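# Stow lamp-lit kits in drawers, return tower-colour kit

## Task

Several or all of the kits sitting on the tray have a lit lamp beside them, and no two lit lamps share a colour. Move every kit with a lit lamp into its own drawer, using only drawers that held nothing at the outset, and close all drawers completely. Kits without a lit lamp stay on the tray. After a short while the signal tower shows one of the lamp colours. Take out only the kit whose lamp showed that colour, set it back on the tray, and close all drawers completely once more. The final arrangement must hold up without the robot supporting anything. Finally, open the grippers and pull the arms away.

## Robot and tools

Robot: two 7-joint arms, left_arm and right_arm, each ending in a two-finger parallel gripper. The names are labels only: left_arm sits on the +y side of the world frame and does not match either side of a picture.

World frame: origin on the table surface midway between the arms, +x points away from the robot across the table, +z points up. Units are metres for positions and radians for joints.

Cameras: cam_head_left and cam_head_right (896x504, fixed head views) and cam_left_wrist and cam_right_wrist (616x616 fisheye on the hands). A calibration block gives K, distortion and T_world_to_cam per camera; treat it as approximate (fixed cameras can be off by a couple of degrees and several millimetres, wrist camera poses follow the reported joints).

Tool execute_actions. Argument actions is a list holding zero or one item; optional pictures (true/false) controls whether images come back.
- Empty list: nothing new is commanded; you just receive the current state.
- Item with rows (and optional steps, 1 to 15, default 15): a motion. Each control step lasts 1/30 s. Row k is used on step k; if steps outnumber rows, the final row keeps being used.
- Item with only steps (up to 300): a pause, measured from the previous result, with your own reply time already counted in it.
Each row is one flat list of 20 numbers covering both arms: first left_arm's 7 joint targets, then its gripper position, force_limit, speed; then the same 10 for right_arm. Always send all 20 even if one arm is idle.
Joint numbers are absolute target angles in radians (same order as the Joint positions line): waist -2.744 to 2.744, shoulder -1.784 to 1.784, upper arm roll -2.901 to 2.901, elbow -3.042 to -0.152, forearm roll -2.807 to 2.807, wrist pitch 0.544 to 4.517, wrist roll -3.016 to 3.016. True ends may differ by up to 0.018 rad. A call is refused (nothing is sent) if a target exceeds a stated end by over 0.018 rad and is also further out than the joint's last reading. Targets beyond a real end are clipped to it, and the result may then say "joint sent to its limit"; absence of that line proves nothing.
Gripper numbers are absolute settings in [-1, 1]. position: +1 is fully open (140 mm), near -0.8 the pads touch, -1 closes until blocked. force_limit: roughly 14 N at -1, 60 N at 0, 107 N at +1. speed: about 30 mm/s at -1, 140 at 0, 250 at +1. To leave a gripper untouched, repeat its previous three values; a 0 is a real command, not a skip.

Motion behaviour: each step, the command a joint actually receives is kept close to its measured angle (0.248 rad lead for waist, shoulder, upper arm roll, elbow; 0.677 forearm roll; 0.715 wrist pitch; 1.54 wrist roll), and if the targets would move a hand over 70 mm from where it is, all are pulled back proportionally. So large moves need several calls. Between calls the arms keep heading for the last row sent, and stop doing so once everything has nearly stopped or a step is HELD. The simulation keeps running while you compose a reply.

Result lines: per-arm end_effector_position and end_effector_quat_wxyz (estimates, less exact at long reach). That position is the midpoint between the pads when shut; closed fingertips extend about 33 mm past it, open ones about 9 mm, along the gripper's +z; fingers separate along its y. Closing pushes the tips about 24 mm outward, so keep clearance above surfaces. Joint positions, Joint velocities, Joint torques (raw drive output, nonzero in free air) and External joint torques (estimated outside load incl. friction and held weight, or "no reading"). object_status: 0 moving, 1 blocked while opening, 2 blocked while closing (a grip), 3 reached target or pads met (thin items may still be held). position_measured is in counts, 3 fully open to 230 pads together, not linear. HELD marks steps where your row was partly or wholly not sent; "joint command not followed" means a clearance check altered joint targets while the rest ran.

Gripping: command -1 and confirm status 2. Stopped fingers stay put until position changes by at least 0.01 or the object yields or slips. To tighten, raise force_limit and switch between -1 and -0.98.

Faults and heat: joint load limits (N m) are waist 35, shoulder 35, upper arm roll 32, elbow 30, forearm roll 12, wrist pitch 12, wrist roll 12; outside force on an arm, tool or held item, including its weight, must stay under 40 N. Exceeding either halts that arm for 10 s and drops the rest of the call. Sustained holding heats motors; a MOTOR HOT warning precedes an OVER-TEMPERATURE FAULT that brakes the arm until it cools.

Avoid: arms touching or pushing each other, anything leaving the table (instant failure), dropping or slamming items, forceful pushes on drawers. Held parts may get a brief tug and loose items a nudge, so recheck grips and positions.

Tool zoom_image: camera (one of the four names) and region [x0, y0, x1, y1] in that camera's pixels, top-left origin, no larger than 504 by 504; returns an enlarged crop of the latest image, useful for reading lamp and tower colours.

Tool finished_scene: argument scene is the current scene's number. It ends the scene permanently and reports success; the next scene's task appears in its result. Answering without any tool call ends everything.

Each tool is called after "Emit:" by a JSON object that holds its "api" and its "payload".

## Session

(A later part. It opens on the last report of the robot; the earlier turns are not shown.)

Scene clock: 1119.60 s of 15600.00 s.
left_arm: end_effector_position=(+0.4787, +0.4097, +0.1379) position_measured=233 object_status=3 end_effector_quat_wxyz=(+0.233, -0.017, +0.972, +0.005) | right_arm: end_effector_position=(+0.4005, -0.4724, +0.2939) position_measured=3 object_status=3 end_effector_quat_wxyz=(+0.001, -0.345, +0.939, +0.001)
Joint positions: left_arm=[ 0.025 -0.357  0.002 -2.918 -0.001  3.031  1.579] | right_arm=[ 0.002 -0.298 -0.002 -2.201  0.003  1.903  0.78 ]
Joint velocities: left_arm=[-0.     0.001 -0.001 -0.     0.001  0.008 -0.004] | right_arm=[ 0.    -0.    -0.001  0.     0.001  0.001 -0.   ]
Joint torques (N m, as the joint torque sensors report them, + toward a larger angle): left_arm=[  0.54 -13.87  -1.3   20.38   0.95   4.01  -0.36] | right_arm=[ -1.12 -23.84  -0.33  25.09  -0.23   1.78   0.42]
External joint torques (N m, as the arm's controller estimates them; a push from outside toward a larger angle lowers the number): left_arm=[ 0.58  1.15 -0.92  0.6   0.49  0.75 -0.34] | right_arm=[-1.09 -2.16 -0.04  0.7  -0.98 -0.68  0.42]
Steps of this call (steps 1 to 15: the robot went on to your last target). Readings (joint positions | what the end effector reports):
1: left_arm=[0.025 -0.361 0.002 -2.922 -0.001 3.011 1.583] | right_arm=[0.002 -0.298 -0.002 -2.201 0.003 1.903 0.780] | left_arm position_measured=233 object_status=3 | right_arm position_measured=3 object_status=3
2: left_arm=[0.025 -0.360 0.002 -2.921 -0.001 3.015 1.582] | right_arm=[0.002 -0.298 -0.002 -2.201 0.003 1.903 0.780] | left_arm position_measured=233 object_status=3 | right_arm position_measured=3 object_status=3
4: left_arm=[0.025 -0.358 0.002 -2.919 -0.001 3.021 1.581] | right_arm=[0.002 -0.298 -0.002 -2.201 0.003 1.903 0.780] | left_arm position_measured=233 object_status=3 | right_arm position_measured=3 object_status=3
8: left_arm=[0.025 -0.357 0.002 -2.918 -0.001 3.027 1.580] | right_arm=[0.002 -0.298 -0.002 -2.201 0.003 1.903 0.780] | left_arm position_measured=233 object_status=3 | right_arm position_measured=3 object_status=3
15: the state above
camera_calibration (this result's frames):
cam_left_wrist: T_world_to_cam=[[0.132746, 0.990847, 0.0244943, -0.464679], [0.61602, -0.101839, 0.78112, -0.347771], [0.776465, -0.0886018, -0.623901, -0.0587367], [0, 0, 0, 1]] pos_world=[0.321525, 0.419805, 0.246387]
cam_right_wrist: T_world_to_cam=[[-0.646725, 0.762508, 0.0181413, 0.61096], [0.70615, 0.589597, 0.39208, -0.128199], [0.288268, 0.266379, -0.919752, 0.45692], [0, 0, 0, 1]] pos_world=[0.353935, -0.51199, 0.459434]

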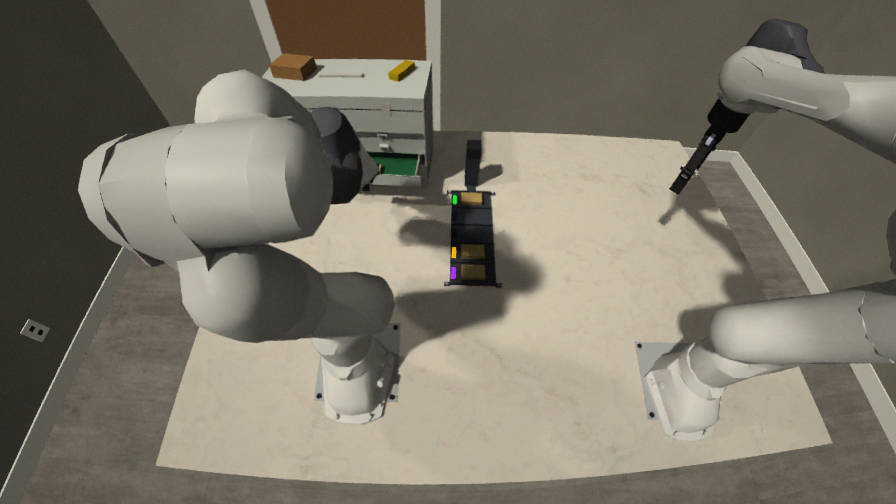

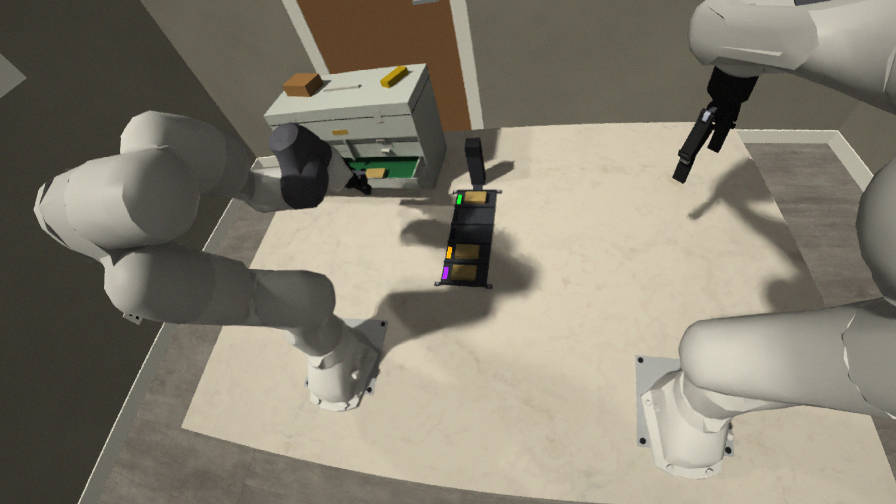

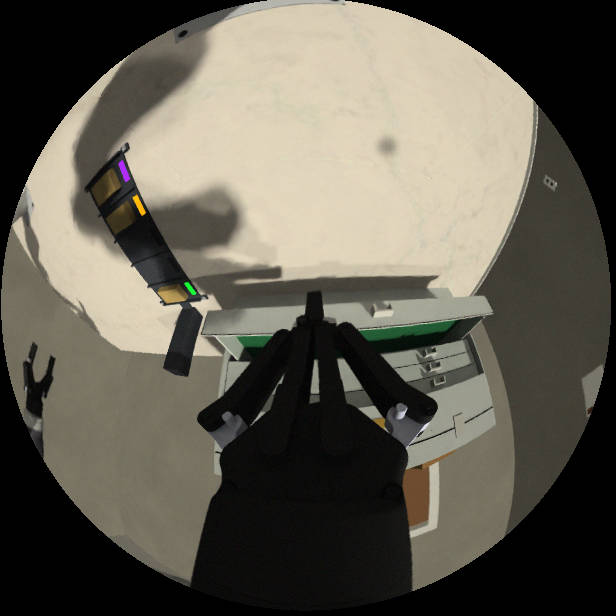

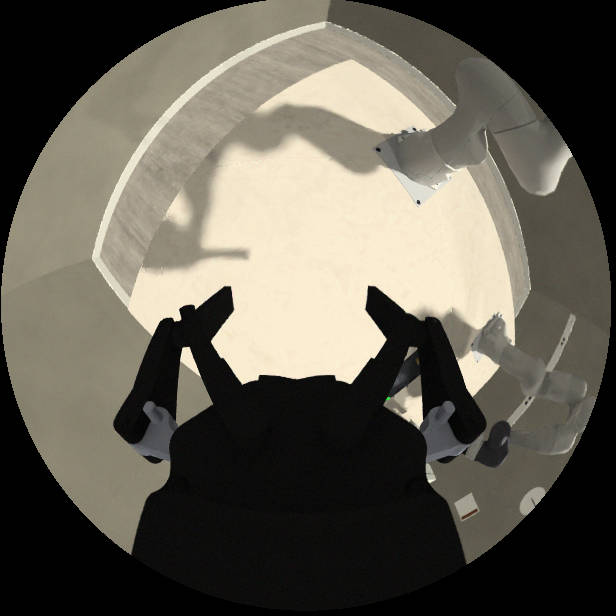

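Emit:
{"api": "execute_actions", "payload": {"actions": [{"rows":[[0.0265,-0.3422,0,-2.9046,0,3.037,1.571,-1,0,0,0.0,-0.3,0,-2.2,0,1.9,0.785,1,0,0],[0.0265,-0.3295,0,-2.8924,0,3.038,1.571,-1,0,0,0.0,-0.3,0,-2.2,0,1.9,0.785,1,0,0],[0.0265,-0.3168,0,-2.8802,0,3.038,1.571,-1,0,0,0.0,-0.3,0,-2.2,0,1.9,0.785,1,0,0],[0.0265,-0.3041,0,-2.868,0,3.039,1.571,-1,0,0,0.0,-0.3,0,-2.2,0,1.9,0.785,1,0,0],[0.0265,-0.2914,0,-2.8558,0,3.04,1.571,-1,0,0,0.0,-0.3,0,-2.2,0,1.9,0.785,1,0,0],[0.0265,-0.2787,0,-2.8436,0,3.04,1.571,-1,0,0,0.0,-0.3,0,-2.2,0,1.9,0.785,1,0,0],[0.0265,-0.266,0,-2.8314,0,3.04,1.571,-1,0,0,0.0,-0.3,0,-2.2,0,1.9,0.785,1,0,0],[0.0265,-0.2533,0,-2.8192,0,3.04,1.571,-1,0,0,0.0,-0.3,0,-2.2,0,1.9,0.785,1,0,0],[0.0265,-0.2406,0,-2.807,0,3.04,1.571,-1,0,0,0.0,-0.3,0,-2.2,0,1.9,0.785,1,0,0],[0.0265,-0.2278,0,-2.7949,0,3.04,1.571,-1,0,0,0.0,-0.3,0,-2.2,0,1.9,0.785,1,0,0],[0.0265,-0.2165,0,-2.7824,0,3.038,1.571,-1,0,0,0.0,-0.3,0,-2.2,0,1.9,0.785,1,0,0],[0.0265,-0.2051,0,-2.77,0,3.036,1.571,-1,0,0,0.0,-0.3,0,-2.2,0,1.9,0.785,1,0,0],[0.0265,-0.1938,0,-2.7575,0,3.034,1.571,-1,0,0,0.0,-0.3,0,-2.2,0,1.9,0.785,1,0,0],[0.0265,-0.1824,0,-2.7451,0,3.032,1.571,-1,0,0,0.0,-0.3,0,-2.2,0,1.9,0.785,1,0,0],[0.0265,-0.1711,0,-2.7326,0,3.03,1.571,-1,0,0,0.0,-0.3,0,-2.2,0,1.9,0.785,1,0,0]],"steps":15}], "pictures": false}}

Emit:
{"api": "execute_actions", "payload": {"actions": [{"rows":[[0.0265,-0.1598,0,-2.7201,0,3.029,1.571,-1,0,0,0.0,-0.3,0,-2.2,0,1.9,0.785,1,0,0],[0.0265,-0.1484,0,-2.7077,0,3.028,1.571,-1,0,0,0.0,-0.3,0,-2.2,0,1.9,0.785,1,0,0],[0.0265,-0.1371,0,-2.6952,0,3.026,1.571,-1,0,0,0.0,-0.3,0,-2.2,0,1.9,0.785,1,0,0],[0.0265,-0.1257,0,-2.6828,0,3.024,1.571,-1,0,0,0.0,-0.3,0,-2.2,0,1.9,0.785,1,0,0],[0.0265,-0.1144,0,-2.6703,0,3.022,1.571,-1,0,0,0.0,-0.3,0,-2.2,0,1.9,0.785,1,0,0],[0.0265,-0.1039,0,-2.6575,0,3.02,1.571,-1,0,0,0.0,-0.3,0,-2.2,0,1.9,0.785,1,0,0],[0.0265,-0.0933,0,-2.6446,0,3.018,1.571,-1,0,0,0.0,-0.3,0,-2.2,0,1.9,0.785,1,0,0],[0.0265,-0.0828,0,-2.6318,0,3.016,1.571,-1,0,0,0.0,-0.3,0,-2.2,0,1.9,0.785,1,0,0],[0.0265,-0.0723,0,-2.6189,0,3.014,1.571,-1,0,0,0.0,-0.3,0,-2.2,0,1.9,0.785,1,0,0],[0.0265,-0.0618,0,-2.6061,0,3.013,1.571,-1,0,0,0.0,-0.3,0,-2.2,0,1.9,0.785,1,0,0],[0.0265,-0.0512,0,-2.5932,0,3.012,1.571,-1,0,0,0.0,-0.3,0,-2.2,0,1.9,0.785,1,0,0],[0.0265,-0.043,0,-2.5836,0,3.011,1.571,-1,0,0,0.0,-0.3,0,-2.2,0,1.9,0.785,1,0,0],[0.0265,-0.036,0,-2.574,0,3.01,1.571,-1,0,0,0.0,-0.3,0,-2.2,0,1.9,0.785,1,0,0],[0.0265,-0.03,0,-2.5675,0,3.009,1.571,-1,0,0,0.0,-0.3,0,-2.2,0,1.9,0.785,1,0,0],[0.0265,-0.025,0,-2.561,0,3.008,1.571,-1,0,0,0.0,-0.3,0,-2.2,0,1.9,0.785,1,0,0]],"steps":15}], "pictures": false}}

Emit:
{"api": "execute_actions", "payload": {"actions": [{"rows":[[0.0265,-0.022,0,-2.5575,0,3.008,1.571,-1,0,0,0.0,-0.3,0,-2.2,0,1.9,0.785,1,0,0],[0.0265,-0.0195,0,-2.5545,0,3.007,1.571,-1,0,0,0.0,-0.3,0,-2.2,0,1.9,0.785,1,0,0],[0.0265,-0.017,0,-2.5515,0,3.007,1.571,-1,0,0,0.0,-0.3,0,-2.2,0,1.9,0.785,1,0,0],[0.0265,-0.0145,0,-2.548,0,3.006,1.571,-1,0,0,0.0,-0.3,0,-2.2,0,1.9,0.785,1,0,0],[0.0265,-0.012,0,-2.545,0,3.006,1.571,-1,0,0,0.0,-0.3,0,-2.2,0,1.9,0.785,1,0,0]],"steps":12}], "pictures": false}}

Scene clock: 1164.50 s of 15600.00 s.
left_arm: end_effector_position=(+0.5284, +0.4109, +0.1366) position_measured=233 object_status=3 end_effector_quat_wxyz=(+0.231, -0.016, +0.973, +0.005) | right_arm: end_effector_position=(+0.4005, -0.4724, +0.2939) position_measured=3 object_status=3 end_effector_quat_wxyz=(+0.001, -0.345, +0.939, +0.001)
Joint positions: left_arm=[ 0.025 -0.197 -0.    -2.763 -0.001  3.032  1.578] | right_arm=[ 0.002 -0.298 -0.002 -2.201  0.003  1.903  0.78 ]
Joint velocities: left_arm=[-0.001  0.333 -0.011  0.346 -0.001 -0.024  0.001] | right_arm=[ 0.001  0.001  0.    -0.001 -0.     0.001 -0.   ]
Joint torques (N m, as the joint torque sensors report them, + toward a larger angle): left_arm=[  0.9  -20.53   1.04  20.09   0.95   3.73  -0.3 ] | right_arm=[ -0.8  -23.83  -0.78  25.13  -0.2    1.79   0.42]
External joint torques (N m, as the arm's controller estimates them; a push from outside toward a larger angle lowers the number): left_arm=[ 1.02  1.99  1.02  1.93  0.49  0.51 -0.29] | right_arm=[-0.83 -2.23 -0.56  0.81 -0.96 -0.66  0.42]
Steps of this call (steps 1 to 15: the robot went on to your last target; steps 16 to 90: nothing new was sent; then 41.40 s passed at rest; steps 91 to 105: all 15 steps of this action). Readings (joint positions | what the end effector reports):
91: left_arm=[0.025 -0.354 0.002 -2.915 -0.001 3.033 1.578] | right_arm=[0.002 -0.298 -0.002 -2.201 0.003 1.903 0.780] | left_arm position_measured=233 object_status=3 | right_arm position_measured=3 object_status=3
92: left_arm=[0.025 -0.348 0.002 -2.909 -0.001 3.033 1.578] | right_arm=[0.002 -0.298 -0.002 -2.201 0.003 1.903 0.780] | left_arm position_measured=233 object_status=3 | right_arm position_measured=3 object_status=3
94: left_arm=[0.025 -0.329 0.002 -2.891 -0.001 3.033 1.578] | right_arm=[0.002 -0.298 -0.002 -2.201 0.003 1.903 0.780] | left_arm position_measured=233 object_status=3 | right_arm position_measured=3 object_status=3
98: left_arm=[0.025 -0.282 0.002 -2.847 -0.001 3.034 1.578] | right_arm=[0.002 -0.298 -0.002 -2.201 0.003 1.903 0.780] | left_arm position_measured=233 object_status=3 | right_arm position_measured=3 object_status=3
105: the state above

Scene clock: 1165.00 s of 15600.00 s.
left_arm: end_effector_position=(+0.5849, +0.4121, +0.1353) position_measured=233 object_status=3 end_effector_quat_wxyz=(+0.230, -0.015, +0.973, +0.005) | right_arm: end_effector_position=(+0.4005, -0.4724, +0.2939) position_measured=3 object_status=3 end_effector_quat_wxyz=(+0.001, -0.345, +0.939, +0.001)
Joint positions: left_arm=[ 0.025 -0.039 -0.002 -2.584 -0.001  3.01   1.578] | right_arm=[ 0.002 -0.298 -0.002 -2.201  0.003  1.903  0.78 ]
Joint velocities: left_arm=[-0.     0.195 -0.001  0.234 -0.001 -0.036 -0.001] | right_arm=[-0.001  0.001  0.001 -0.001 -0.001  0.    -0.001]
Joint torques (N m, as the joint torque sensors report them, + toward a larger angle): left_arm=[  0.8  -27.09   1.06  23.1    0.86   4.    -0.24] | right_arm=[ -0.96 -23.62  -0.54  25.01  -0.22   1.79   0.32]
External joint torques (N m, as the arm's controller estimates them; a push from outside toward a larger angle lowers the number): left_arm=[ 0.77  0.75  1.02  4.18  0.41  0.78 -0.23] | right_arm=[-0.97 -2.19 -0.3   0.8  -0.97 -0.65  0.32]
Steps of this call (steps 1 to 15: all 15 steps of this action). Readings (joint positions | what the end effector reports):
1: left_arm=[0.025 -0.185 -0.000 -2.751 -0.001 3.031 1.578] | right_arm=[0.002 -0.298 -0.002 -2.201 0.003 1.903 0.780] | left_arm position_measured=233 object_status=3 | right_arm position_measured=3 object_status=3
2: left_arm=[0.025 -0.174 -0.000 -2.739 -0.001 3.030 1.578] | right_arm=[0.002 -0.298 -0.002 -2.201 0.003 1.903 0.780] | left_arm position_measured=233 object_status=3 | right_arm position_measured=3 object_status=3
4: left_arm=[0.025 -0.151 -0.001 -2.714 -0.001 3.027 1.578] | right_arm=[0.002 -0.298 -0.002 -2.201 0.003 1.903 0.780] | left_arm position_measured=233 object_status=3 | right_arm position_measured=3 object_status=3
8: left_arm=[0.025 -0.106 -0.001 -2.664 -0.001 3.021 1.578] | right_arm=[0.002 -0.298 -0.002 -2.201 0.003 1.903 0.780] | left_arm position_measured=233 object_status=3 | right_arm position_measured=3 object_status=3
15: the state above

Scene clock: 1165.40 s of 15600.00 s.
left_arm: end_effector_position=(+0.5950, +0.4125, +0.1352) position_measured=233 object_status=3 end_effector_quat_wxyz=(+0.230, -0.015, +0.973, +0.005) | right_arm: end_effector_position=(+0.4005, -0.4724, +0.2939) position_measured=3 object_status=3 end_effector_quat_wxyz=(+0.001, -0.345, +0.939, +0.001)
Joint positions: left_arm=[ 0.025 -0.013 -0.002 -2.551 -0.001  3.003  1.578] | right_arm=[ 0.002 -0.298 -0.002 -2.201  0.003  1.903  0.78 ]
Joint velocities: left_arm=[-0.001  0.002  0.002  0.003  0.    -0.005  0.   ] | right_arm=[-0.    -0.001  0.001  0.002 -0.002  0.    -0.   ]
Joint torques (N m, as the joint torque sensors report them, + toward a larger angle): left_arm=[  0.29 -27.47   0.99  23.83   0.96   4.01  -0.17] | right_arm=[ -0.85 -23.9   -0.27  25.1   -0.21   1.76   0.37]
External joint torques (N m, as the arm's controller estimates them; a push from outside toward a larger angle lowers the number): left_arm=[ 0.22 -0.09  0.93  3.86  0.5   0.77 -0.15] | right_arm=[-0.93 -2.04 -0.1   0.58 -0.97 -0.72  0.37]
Steps of this call (steps 1 to 12: all 12 steps of this action). Readings (joint positions | what the end effector reports):
1: left_arm=[0.025 -0.033 -0.002 -2.577 -0.001 3.009 1.578] | right_arm=[0.002 -0.298 -0.002 -2.201 0.003 1.903 0.780] | left_arm position_measured=233 object_status=3 | right_arm position_measured=3 object_status=3
2: left_arm=[0.025 -0.029 -0.002 -2.571 -0.001 3.008 1.578] | right_arm=[0.002 -0.298 -0.002 -2.201 0.003 1.903 0.780] | left_arm position_measured=233 object_status=3 | right_arm position_measured=3 object_status=3
4: left_arm=[0.025 -0.021 -0.002 -2.563 -0.001 3.006 1.578] | right_arm=[0.002 -0.298 -0.002 -2.201 0.003 1.903 0.780] | left_arm position_measured=233 object_status=3 | right_arm position_measured=3 object_status=3
8: left_arm=[0.025 -0.014 -0.002 -2.553 -0.001 3.004 1.578] | right_arm=[0.002 -0.298 -0.002 -2.201 0.003 1.903 0.780] | left_arm position_measured=233 object_status=3 | right_arm position_measured=3 object_status=3
12: the state above

Emit:
{"api": "execute_actions", "payload": {"actions": [{"rows":[[0.0265,-0.0095,0,-2.542,0,3.006,1.571,-1,0,0,0.0,-0.3,0,-2.2,0,1.9,0.785,1,0,0],[0.0265,-0.007,0,-2.539,0,3.006,1.571,-1,0,0,0.0,-0.3,0,-2.2,0,1.9,0.785,1,0,0],[0.0265,-0.0045,0,-2.536,0,3.005,1.571,-1,0,0,0.0,-0.3,0,-2.2,0,1.9,0.785,1,0,0],[0.0265,-0.002,0,-2.533,0,3.005,1.571,-1,0,0,0.0,-0.3,0,-2.2,0,1.9,0.785,1,0,0]],"steps":12}], "pictures": false}}

Scene clock: 1174.57 s of 15600.00 s.
left_arm: end_effector_position=(+0.5980, +0.4122, +0.1350) position_measured=233 object_status=3 end_effector_quat_wxyz=(+0.229, -0.015, +0.973, +0.005) | right_arm: end_effector_position=(+0.4005, -0.4724, +0.2939) position_measured=3 object_status=3 end_effector_quat_wxyz=(+0.001, -0.345, +0.939, +0.001)
Joint positions: left_arm=[ 0.024 -0.005 -0.002 -2.54  -0.001  2.999  1.578] | right_arm=[ 0.002 -0.298 -0.002 -2.201  0.003  1.903  0.78 ]
Joint velocities: left_arm=[ 0.001  0.    -0.001  0.002 -0.    -0.003  0.001] | right_arm=[ 0.001  0.001  0.001 -0.    -0.001  0.001 -0.001]
Joint torques (N m, as the joint torque sensors report them, + toward a larger angle): left_arm=[  0.64 -25.69   1.16  23.78   0.93   4.52  -0.26] | right_arm=[ -1.21 -23.51  -0.28  25.04  -0.24   1.82   0.35]
External joint torques (N m, as the arm's controller estimates them; a push from outside toward a larger angle lowers the number): left_arm=[ 0.67  2.08  1.19  3.61  0.46  1.26 -0.25] | right_arm=[-1.28 -1.87 -0.11  0.7  -1.   -0.63  0.35]
Steps of this call (steps 1 to 15: the robot went on to your last target; steps 16 to 90: nothing new was sent; then 5.77 s passed at rest; steps 91 to 102: all 12 steps of this action). Readings (joint positions | what the end effector reports):
91: left_arm=[0.025 -0.012 -0.002 -2.550 -0.001 3.002 1.578] | right_arm=[0.002 -0.298 -0.002 -2.201 0.003 1.903 0.780] | left_arm position_measured=233 object_status=3 | right_arm position_measured=3 object_status=3
92: left_arm=[0.025 -0.011 -0.002 -2.549 -0.001 3.002 1.578] | right_arm=[0.002 -0.298 -0.002 -2.201 0.003 1.903 0.780] | left_arm position_measured=233 object_status=3 | right_arm position_measured=3 object_status=3
94: left_arm=[0.025 -0.007 -0.002 -2.544 -0.001 3.001 1.578] | right_arm=[0.002 -0.298 -0.002 -2.201 0.003 1.903 0.780] | left_arm position_measured=233 object_status=3 | right_arm position_measured=3 object_status=3
98: left_arm=[0.024 -0.005 -0.002 -2.541 -0.001 3.000 1.578] | right_arm=[0.002 -0.298 -0.002 -2.201 0.003 1.903 0.780] | left_arm position_measured=233 object_status=3 | right_arm position_measured=3 object_status=3
102: the state above

Still moving; a bit more.

Emit:
{"api": "execute_actions", "payload": {"actions": [{"rows":[[0.0265,0.0005,0,-2.53,0,3.005,1.571,-1,0,0,0.0,-0.3,0,-2.2,0,1.9,0.785,1,0,0],[0.0265,0.003,0,-2.527,0,3.005,1.571,-1,0,0,0.0,-0.3,0,-2.2,0,1.9,0.785,1,0,0],[0.0265,0.0055,0,-2.524,0,3.005,1.571,-1,0,0,0.0,-0.3,0,-2.2,0,1.9,0.785,1,0,0]],"steps":12}], "pictures": false}}

Scene clock: 1182.33 s of 15600.00 s.
left_arm: end_effector_position=(+0.5993, +0.4120, +0.1349) position_measured=233 object_status=3 end_effector_quat_wxyz=(+0.228, -0.015, +0.974, +0.005) | right_arm: end_effector_position=(+0.4005, -0.4724, +0.2939) position_measured=3 object_status=3 end_effector_quat_wxyz=(+0.001, -0.345, +0.939, +0.001)
Joint positions: left_arm=[ 0.024 -0.001 -0.002 -2.534 -0.001  2.993  1.578] | right_arm=[ 0.002 -0.298 -0.002 -2.201  0.003  1.903  0.78 ]
Joint velocities: left_arm=[ 0.002 -0.002  0.     0.001  0.001 -0.004  0.   ] | right_arm=[-0.001 -0.001 -0.002 -0.    -0.001  0.001 -0.   ]
Joint torques (N m, as the joint torque sensors report them, + toward a larger angle): left_arm=[  0.78 -23.52   1.54  25.72   0.89   5.34  -0.21] | right_arm=[ -1.1  -24.06  -0.81  25.09  -0.24   1.77   0.4 ]
External joint torques (N m, as the arm's controller estimates them; a push from outside toward a larger angle lowers the number): left_arm=[ 0.65  4.45  1.41  5.57  0.43  2.09 -0.2 ] | right_arm=[-0.99 -2.33 -0.44  0.66 -0.99 -0.7   0.4 ]
Steps of this call (steps 1 to 15: the robot went on to your last target; steps 16 to 90: nothing new was sent; then 4.37 s passed at rest; steps 91 to 102: all 12 steps of this action). Readings (joint positions | what the end effector reports):
91: left_arm=[0.024 -0.004 -0.002 -2.539 -0.001 2.998 1.578] | right_arm=[0.002 -0.298 -0.002 -2.201 0.003 1.903 0.780] | left_arm position_measured=233 object_status=3 | right_arm position_measured=3 object_status=3
92: left_arm=[0.024 -0.003 -0.002 -2.538 -0.001 2.997 1.578] | right_arm=[0.002 -0.298 -0.002 -2.201 0.003 1.903 0.780] | left_arm position_measured=233 object_status=3 | right_arm position_measured=3 object_status=3
94: left_arm=[0.024 -0.001 -0.002 -2.536 -0.001 2.996 1.578] | right_arm=[0.002 -0.298 -0.002 -2.201 0.003 1.903 0.780] | left_arm position_measured=233 object_status=3 | right_arm position_measured=3 object_status=3
98: left_arm=[0.024 -0.001 -0.002 -2.534 -0.001 2.994 1.578] | right_arm=[0.002 -0.298 -0.002 -2.201 0.003 1.903 0.780] | left_arm position_measured=233 object_status=3 | right_arm position_measured=3 object_status=3
102: the state above

Emit:
{"api": "execute_actions", "payload": {"actions": [{"rows":[[0.0265,-0.02,0,-2.555,0,3.005,1.571,-1,0,0,0.0,-0.3,0,-2.2,0,1.9,0.785,1,0,0],[0.0265,-0.05,0,-2.59,0,3.01,1.571,-1,0,0,0.0,-0.3,0,-2.2,0,1.9,0.785,1,0,0],[0.0265,-0.09,0,-2.635,0,3.015,1.571,-1,0,0,0.0,-0.3,0,-2.2,0,1.9,0.785,1,0,0],[0.04,-0.13,0,-2.68,0,3.02,1.571,-1,0,0,0.0,-0.3,0,-2.2,0,1.9,0.785,1,0,0],[0.06,-0.18,0,-2.73,0,3.03,1.571,-1,0,0,0.0,-0.3,0,-2.2,0,1.9,0.785,1,0,0],[0.08,-0.23,0,-2.78,0,3.04,1.571,-1,0,0,0.0,-0.3,0,-2.2,0,1.9,0.785,1,0,0],[0.10,-0.28,0,-2.83,0,3.06,1.571,-1,0,0,0.0,-0.3,0,-2.2,0,1.9,0.785,1,0,0],[0.12,-0.33,0,-2.87,0,3.08,1.571,-1,0,0,0.0,-0.3,0,-2.2,0,1.9,0.785,1,0,0],[0.14,-0.38,0,-2.91,0,3.10,1.571,-1,0,0,0.0,-0.3,0,-2.2,0,1.9,0.785,1,0,0],[0.155,-0.42,0,-2.94,0,3.13,1.571,-1,0,0,0.0,-0.3,0,-2.2,0,1.9,0.785,1,0,0],[0.165,-0.46,0,-2.965,0,3.15,1.571,-1,0,0,0.0,-0.3,0,-2.2,0,1.9,0.785,1,0,0],[0.17,-0.4867,0,-2.979,0,3.169,1.571,-1,0,0,0.0,-0.3,0,-2.2,0,1.9,0.785,1,0,0]],"steps":15}], "pictures": false}}

Emit:
{"api": "execute_actions", "payload": {"actions": [{"steps":20}]}}

Scene clock: 1203.03 s of 15600.00 s.
left_arm: end_effector_position=(+0.4892, +0.4766, +0.1897) position_measured=233 object_status=3 end_effector_quat_wxyz=(+0.308, -0.081, +0.948, +0.028) | right_arm: end_effector_position=(+0.4005, -0.4724, +0.2939) position_measured=3 object_status=3 end_effector_quat_wxyz=(+0.001, -0.345, +0.939, +0.001)
Joint positions: left_arm=[ 0.163 -0.468  0.001 -2.962 -0.     3.123  1.578] | right_arm=[ 0.002 -0.298 -0.002 -2.201  0.003  1.903  0.78 ]
Joint velocities: left_arm=[ 0.071 -0.282  0.    -0.182  0.001  0.267  0.   ] | right_arm=[-0.001  0.001  0.    -0.001  0.    -0.001 -0.002]
Joint torques (N m, as the joint torque sensors report them, + toward a larger angle): left_arm=[ 0.36 -9.02 -0.7  19.58  0.78  3.87 -0.27] | right_arm=[ -1.06 -23.63  -0.28  24.86  -0.3    1.81   0.4 ]
External joint torques (N m, as the arm's controller estimates them; a push from outside toward a larger angle lowers the number): left_arm=[ 1.16 -0.74  0.68 -1.12  0.03  0.83 -0.25] | right_arm=[-0.97 -2.11  0.08  0.59 -1.05 -0.63  0.4 ]
Steps of this call (steps 1 to 15: the robot went on to your last target; steps 16 to 90: nothing new was sent; then 17.20 s passed at rest; steps 91 to 105: all 15 steps of this action). Readings (joint positions | what the end effector reports):
91: left_arm=[0.024 -0.005 -0.002 -2.539 -0.001 2.993 1.578] | right_arm=[0.002 -0.298 -0.002 -2.201 0.003 1.903 0.780] | left_arm position_measured=233 object_status=3 | right_arm position_measured=3 object_status=3
92: left_arm=[0.024 -0.016 -0.002 -2.552 -0.001 2.996 1.578] | right_arm=[0.002 -0.298 -0.002 -2.201 0.003 1.903 0.780] | left_arm position_measured=233 object_status=3 | right_arm position_measured=3 object_status=3
94: left_arm=[0.026 -0.064 -0.002 -2.608 -0.001 3.002 1.578] | right_arm=[0.002 -0.298 -0.002 -2.201 0.003 1.903 0.780] | left_arm position_measured=233 object_status=3 | right_arm position_measured=3 object_status=3
98: left_arm=[0.079 -0.229 -0.003 -2.777 -0.000 3.028 1.578] | right_arm=[0.002 -0.298 -0.002 -2.201 0.003 1.903 0.780] | left_arm position_measured=233 object_status=3 | right_arm position_measured=3 object_status=3
105: the state above

Scene clock: 1203.70 s of 15600.00 s.
left_arm: end_effector_position=(+0.4924, +0.4794, +0.2002) position_measured=233 object_status=3 end_effector_quat_wxyz=(+0.328, -0.083, +0.941, +0.031) | right_arm: end_effector_position=(+0.4005, -0.4724, +0.2939) position_measured=3 object_status=3 end_effector_quat_wxyz=(+0.001, -0.345, +0.939, +0.001)
Joint positions: left_arm=[ 0.167 -0.485  0.001 -2.977 -0.     3.164  1.578] | right_arm=[ 0.002 -0.298 -0.002 -2.201  0.003  1.903  0.78 ]
Joint velocities: left_arm=[-0.001  0.     0.    -0.    -0.     0.004 -0.   ] | right_arm=[ 0.001  0.     0.001  0.001 -0.001  0.    -0.001]
Joint torques (N m, as the joint torque sensors report them, + toward a larger angle): left_arm=[  1.2  -12.8   -0.89  19.54   0.8    4.25  -0.26] | right_arm=[ -1.   -23.75  -0.33  24.64  -0.28   1.79   0.42]
External joint torques (N m, as the arm's controller estimates them; a push from outside toward a larger angle lowers the number): left_arm=[ 1.21 -1.11 -0.43 -1.33  0.3   0.83 -0.24] | right_arm=[-1.16 -2.03 -0.25  0.23 -1.04 -0.67  0.42]
Steps of this call (steps 1 to 20: the robot went on to your last target). Readings (joint positions | what the end effector reports):
1: left_arm=[0.164 -0.475 0.001 -2.967 -0.000 3.131 1.578] | right_arm=[0.002 -0.298 -0.002 -2.201 0.003 1.903 0.780] | left_arm position_measured=233 object_status=3 | right_arm position_measured=3 object_status=3
2: left_arm=[0.165 -0.479 0.001 -2.970 -0.000 3.137 1.578] | right_arm=[0.002 -0.298 -0.002 -2.201 0.003 1.903 0.780] | left_arm position_measured=233 object_status=3 | right_arm position_measured=3 object_status=3
4: left_arm=[0.166 -0.483 0.001 -2.974 -0.000 3.146 1.578] | right_arm=[0.002 -0.298 -0.002 -2.201 0.003 1.903 0.780] | left_arm position_measured=233 object_status=3 | right_arm position_measured=3 object_status=3
8: left_arm=[0.167 -0.484 0.001 -2.977 -0.000 3.156 1.578] | right_arm=[0.002 -0.298 -0.002 -2.201 0.003 1.903 0.780] | left_arm position_measured=233 object_status=3 | right_arm position_measured=3 object_status=3
20: the state above
camera_calibration (this result's frames):
cam_left_wrist: T_world_to_cam=[[-0.0167119, 0.998138, 0.0586628, -0.473814], [0.458725, -0.0444778, 0.887464, -0.369149], [0.888421, 0.0417414, -0.457127, -0.175326], [0, 0, 0, 1]] pos_world=[0.317183, 0.463831, 0.275256]
cam_right_wrist: T_world_to_cam=[[-0.646725, 0.762508, 0.0181413, 0.61096], [0.70615, 0.589597, 0.39208, -0.128199], [0.288268, 0.266379, -0.919752, 0.45692], [0, 0, 0, 1]] pos_world=[0.353935, -0.51199, 0.459434]

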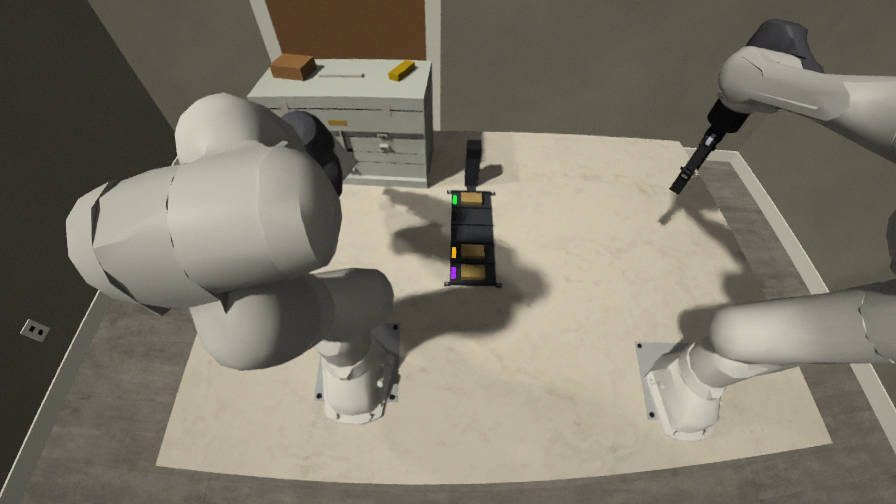

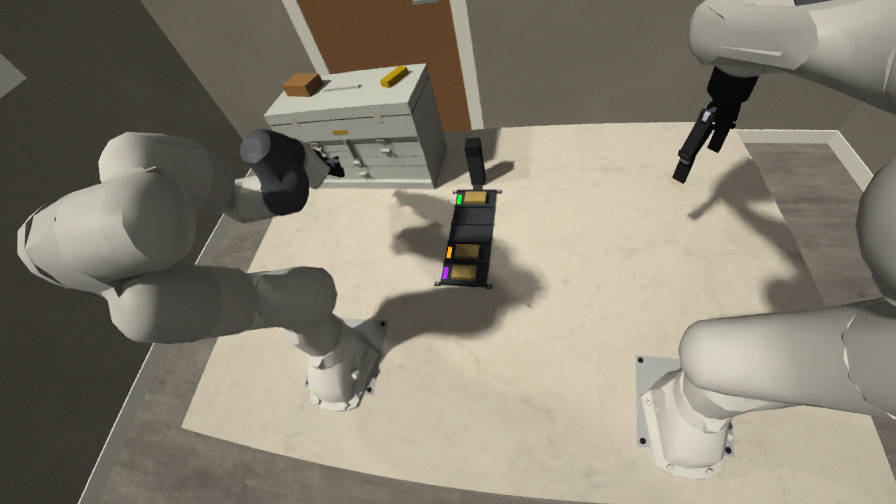

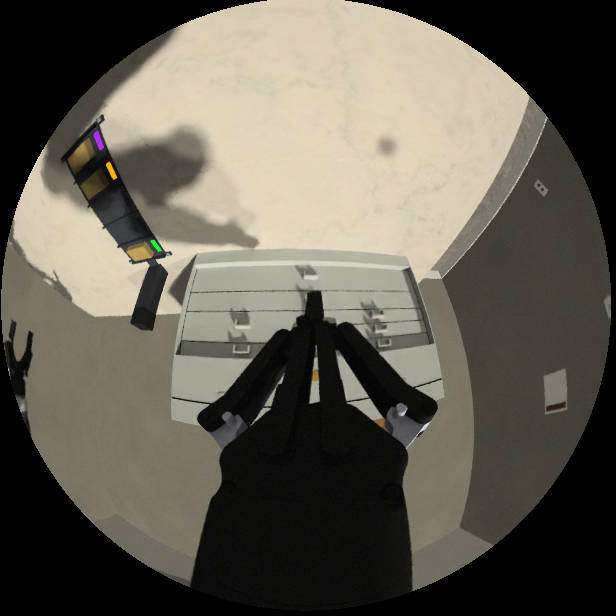

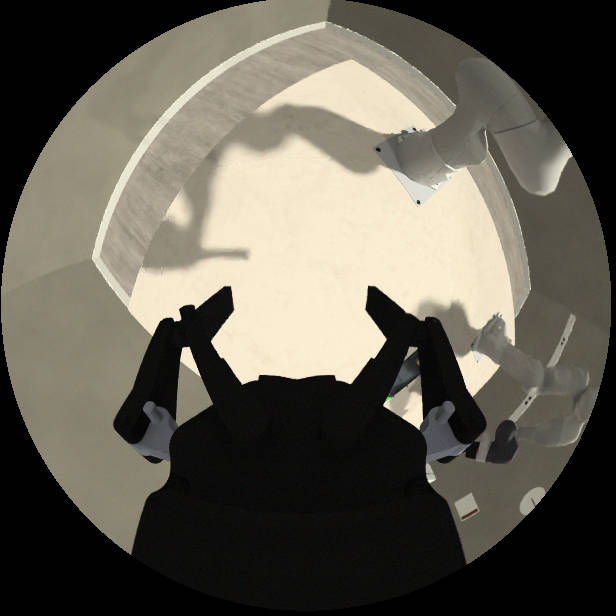

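Emit:
{"api": "zoom_image", "payload": {"camera": "cam_left_wrist", "region": [160, 240, 460, 400]}}

Region (160, 240, 460, 400) of cam_left_wrist's 616x616 image, scaled by 1.680, with more detail than that image has; it fills the top 269 rows of this view, and the rest is white.

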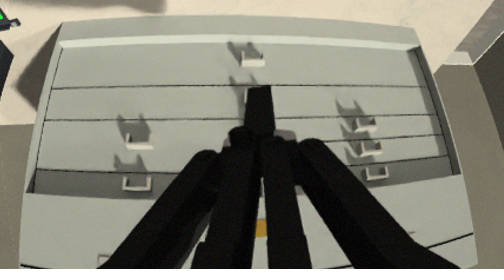

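Emit:
{"api": "execute_actions", "payload": {"actions": [{"rows":[[0.15,-0.47,0,-2.97,0,3.19,1.571,-0.2,0,0,0.0,-0.3,0,-2.2,0,1.9,0.785,1,0,0],[0.125,-0.445,0,-2.96,0,3.21,1.571,-0.2,0,0,0.0,-0.3,0,-2.2,0,1.9,0.785,1,0,0],[0.10,-0.42,0,-2.945,0,3.23,1.571,-0.2,0,0,0.0,-0.3,0,-2.2,0,1.9,0.785,1,0,0],[0.07,-0.39,0,-2.93,0,3.25,1.571,-0.2,0,0,0.0,-0.3,0,-2.2,0,1.9,0.785,1,0,0],[0.04,-0.36,0,-2.915,0,3.27,1.571,-0.2,0,0,0.0,-0.3,0,-2.2,0,1.9,0.785,1,0,0],[0.01,-0.33,0,-2.90,0,3.28,1.571,-0.2,0,0,0.0,-0.3,0,-2.2,0,1.9,0.785,1,0,0],[-0.015,-0.30,0,-2.885,0,3.29,1.571,-0.2,0,0,0.0,-0.3,0,-2.2,0,1.9,0.785,1,0,0],[-0.035,-0.27,0,-2.87,0,3.295,1.571,-0.2,0,0,0.0,-0.3,0,-2.2,0,1.9,0.785,1,0,0],[-0.048,-0.245,0,-2.855,0,3.3,1.571,-0.2,0,0,0.0,-0.3,0,-2.2,0,1.9,0.785,1,0,0],[-0.055,-0.2226,0,-2.8443,0,3.3,1.571,-0.2,0,0,0.0,-0.3,0,-2.2,0,1.9,0.785,1,0,0]],"steps":15}], "pictures": false}}

Emit:
{"api": "execute_actions", "payload": {"actions": [{"steps":15}]}}

Scene clock: 1259.47 s of 15600.00 s.
left_arm: end_effector_position=(+0.5456, +0.3711, +0.1694) position_measured=154 object_status=0 end_effector_quat_wxyz=(+0.324, +0.020, +0.946, -0.005) | right_arm: end_effector_position=(+0.4005, -0.4724, +0.2939) position_measured=3 object_status=3 end_effector_quat_wxyz=(+0.001, -0.345, +0.939, +0.001)
Joint positions: left_arm=[-0.05  -0.228 -0.001 -2.85  -0.     3.282  1.578] | right_arm=[ 0.002 -0.298 -0.002 -2.201  0.003  1.903  0.78 ]
Joint velocities: left_arm=[-0.037  0.064  0.001  0.044  0.001  0.081  0.001] | right_arm=[ 0.001  0.001 -0.    -0.     0.001 -0.    -0.001]
Joint torques (N m, as the joint torque sensors report them, + toward a larger angle): left_arm=[ -1.51 -17.63  -0.24  19.13   0.8    4.21  -0.28] | right_arm=[ -0.6  -23.74  -0.58  24.86  -0.23   1.72   0.34]
External joint torques (N m, as the arm's controller estimates them; a push from outside toward a larger angle lowers the number): left_arm=[-2.    2.37 -0.64 -0.09  0.51  0.71 -0.26] | right_arm=[-0.67 -2.2  -0.4   0.56 -0.99 -0.73  0.34]
Steps of this call (steps 1 to 15: the robot went on to your last target; steps 16 to 90: nothing new was sent; then 52.27 s passed at rest; steps 91 to 105: all 15 steps of this action). Readings (joint positions | what the end effector reports):
91: left_arm=[0.164 -0.482 0.001 -2.976 -0.000 3.168 1.578] | right_arm=[0.002 -0.298 -0.002 -2.201 0.003 1.903 0.780] | left_arm position_measured=233 object_status=0 | right_arm position_measured=3 object_status=3
92: left_arm=[0.155 -0.473 0.002 -2.972 -0.001 3.175 1.578] | right_arm=[0.002 -0.298 -0.002 -2.201 0.003 1.903 0.780] | left_arm position_measured=231 object_status=0 | right_arm position_measured=3 object_status=3
94: left_arm=[0.120 -0.439 0.003 -2.954 -0.001 3.195 1.578] | right_arm=[0.002 -0.298 -0.002 -2.201 0.003 1.903 0.780] | left_arm position_measured=211 object_status=0 | right_arm position_measured=3 object_status=3
98: left_arm=[0.019 -0.333 0.002 -2.900 -0.001 3.243 1.578] | right_arm=[0.002 -0.298 -0.002 -2.201 0.003 1.903 0.780] | left_arm position_measured=181 object_status=0 | right_arm position_measured=3 object_status=3
105: the state above

Scene clock: 1259.97 s of 15600.00 s.
left_arm: end_effector_position=(+0.5496, +0.3698, +0.1734) position_measured=154 object_status=3 end_effector_quat_wxyz=(+0.331, +0.021, +0.944, -0.005) | right_arm: end_effector_position=(+0.4005, -0.4724, +0.2939) position_measured=3 object_status=3 end_effector_quat_wxyz=(+0.001, -0.345, +0.939, +0.001)
Joint positions: left_arm=[-0.052 -0.225 -0.001 -2.846 -0.     3.295  1.578] | right_arm=[ 0.002 -0.298 -0.002 -2.201  0.003  1.903  0.78 ]
Joint velocities: left_arm=[-0.001  0.     0.001  0.    -0.     0.005  0.   ] | right_arm=[-0.003  0.001  0.     0.    -0.    -0.001 -0.001]
Joint torques (N m, as the joint torque sensors report them, + toward a larger angle): left_arm=[ -2.08 -17.85   0.62  19.37   0.89   4.1   -0.31] | right_arm=[ -0.93 -23.8   -0.68  24.77  -0.28   1.76   0.36]
External joint torques (N m, as the arm's controller estimates them; a push from outside toward a larger angle lowers the number): left_arm=[-2.04  1.03  0.86  0.38  0.47  0.7  -0.29] | right_arm=[-0.87 -2.24 -0.36  0.47 -1.03 -0.69  0.36]
Steps of this call (steps 1 to 15: the robot went on to your last target). Readings (joint positions | what the end effector reports):
1: left_arm=[-0.051 -0.227 -0.001 -2.849 -0.000 3.284 1.578] | right_arm=[0.002 -0.298 -0.002 -2.201 0.003 1.903 0.780] | left_arm position_measured=154 object_status=0 | right_arm position_measured=3 object_status=3
2: left_arm=[-0.051 -0.226 -0.001 -2.848 -0.000 3.286 1.578] | right_arm=[0.002 -0.298 -0.002 -2.201 0.003 1.903 0.780] | left_arm position_measured=154 object_status=0 | right_arm position_measured=3 object_status=3
4: left_arm=[-0.052 -0.225 -0.001 -2.847 -0.000 3.289 1.578] | right_arm=[0.002 -0.298 -0.002 -2.201 0.003 1.903 0.780] | left_arm position_measured=154 object_status=3 | right_arm position_measured=3 object_status=3
8: left_arm=[-0.052 -0.225 -0.001 -2.846 -0.000 3.293 1.578] | right_arm=[0.002 -0.298 -0.002 -2.201 0.003 1.903 0.780] | left_arm position_measured=154 object_status=3 | right_arm position_measured=3 object_status=3
15: the state above
camera_calibration (this result's frames):
cam_left_wrist: T_world_to_cam=[[0.201966, 0.977574, 0.0596521, -0.474597], [0.435432, -0.144183, 0.8886, -0.326951], [0.877273, -0.153493, -0.454787, -0.155968], [0, 0, 0, 1]] pos_world=[0.375044, 0.392874, 0.247907]
cam_right_wrist: T_world_to_cam=[[-0.646725, 0.762507, 0.0181413, 0.61096], [0.70615, 0.589597, 0.39208, -0.128199], [0.288268, 0.266379, -0.919752, 0.45692], [0, 0, 0, 1]] pos_world=[0.353935, -0.51199, 0.459434]

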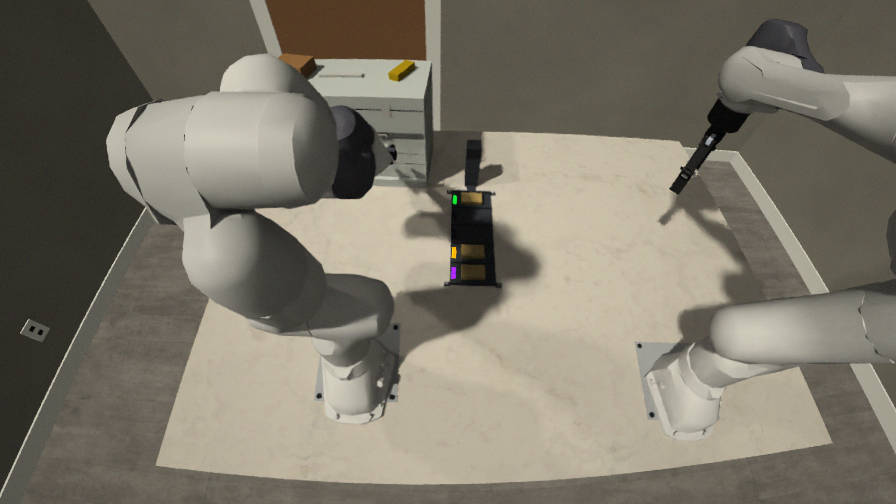

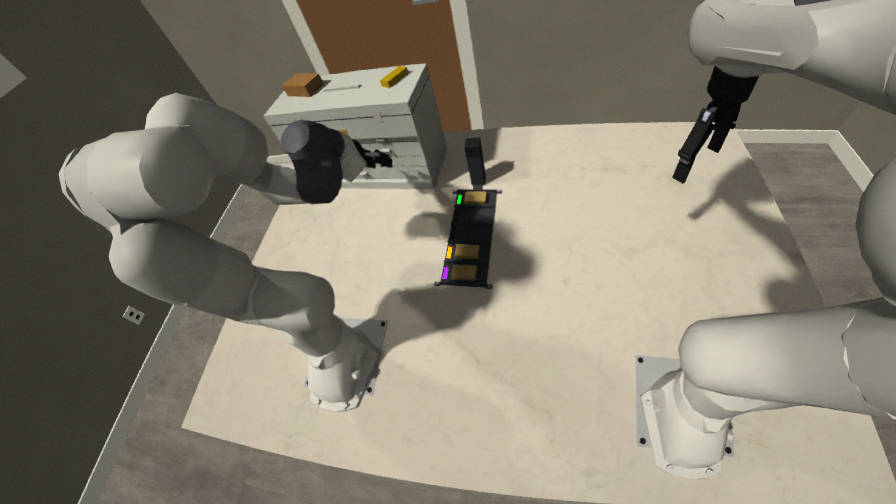

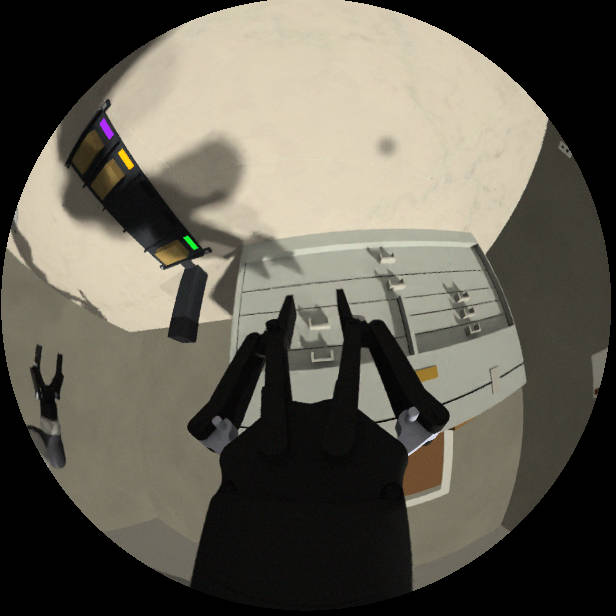

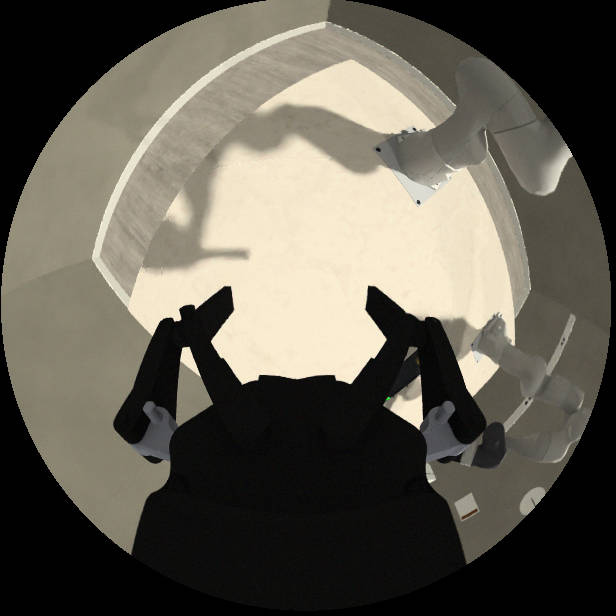

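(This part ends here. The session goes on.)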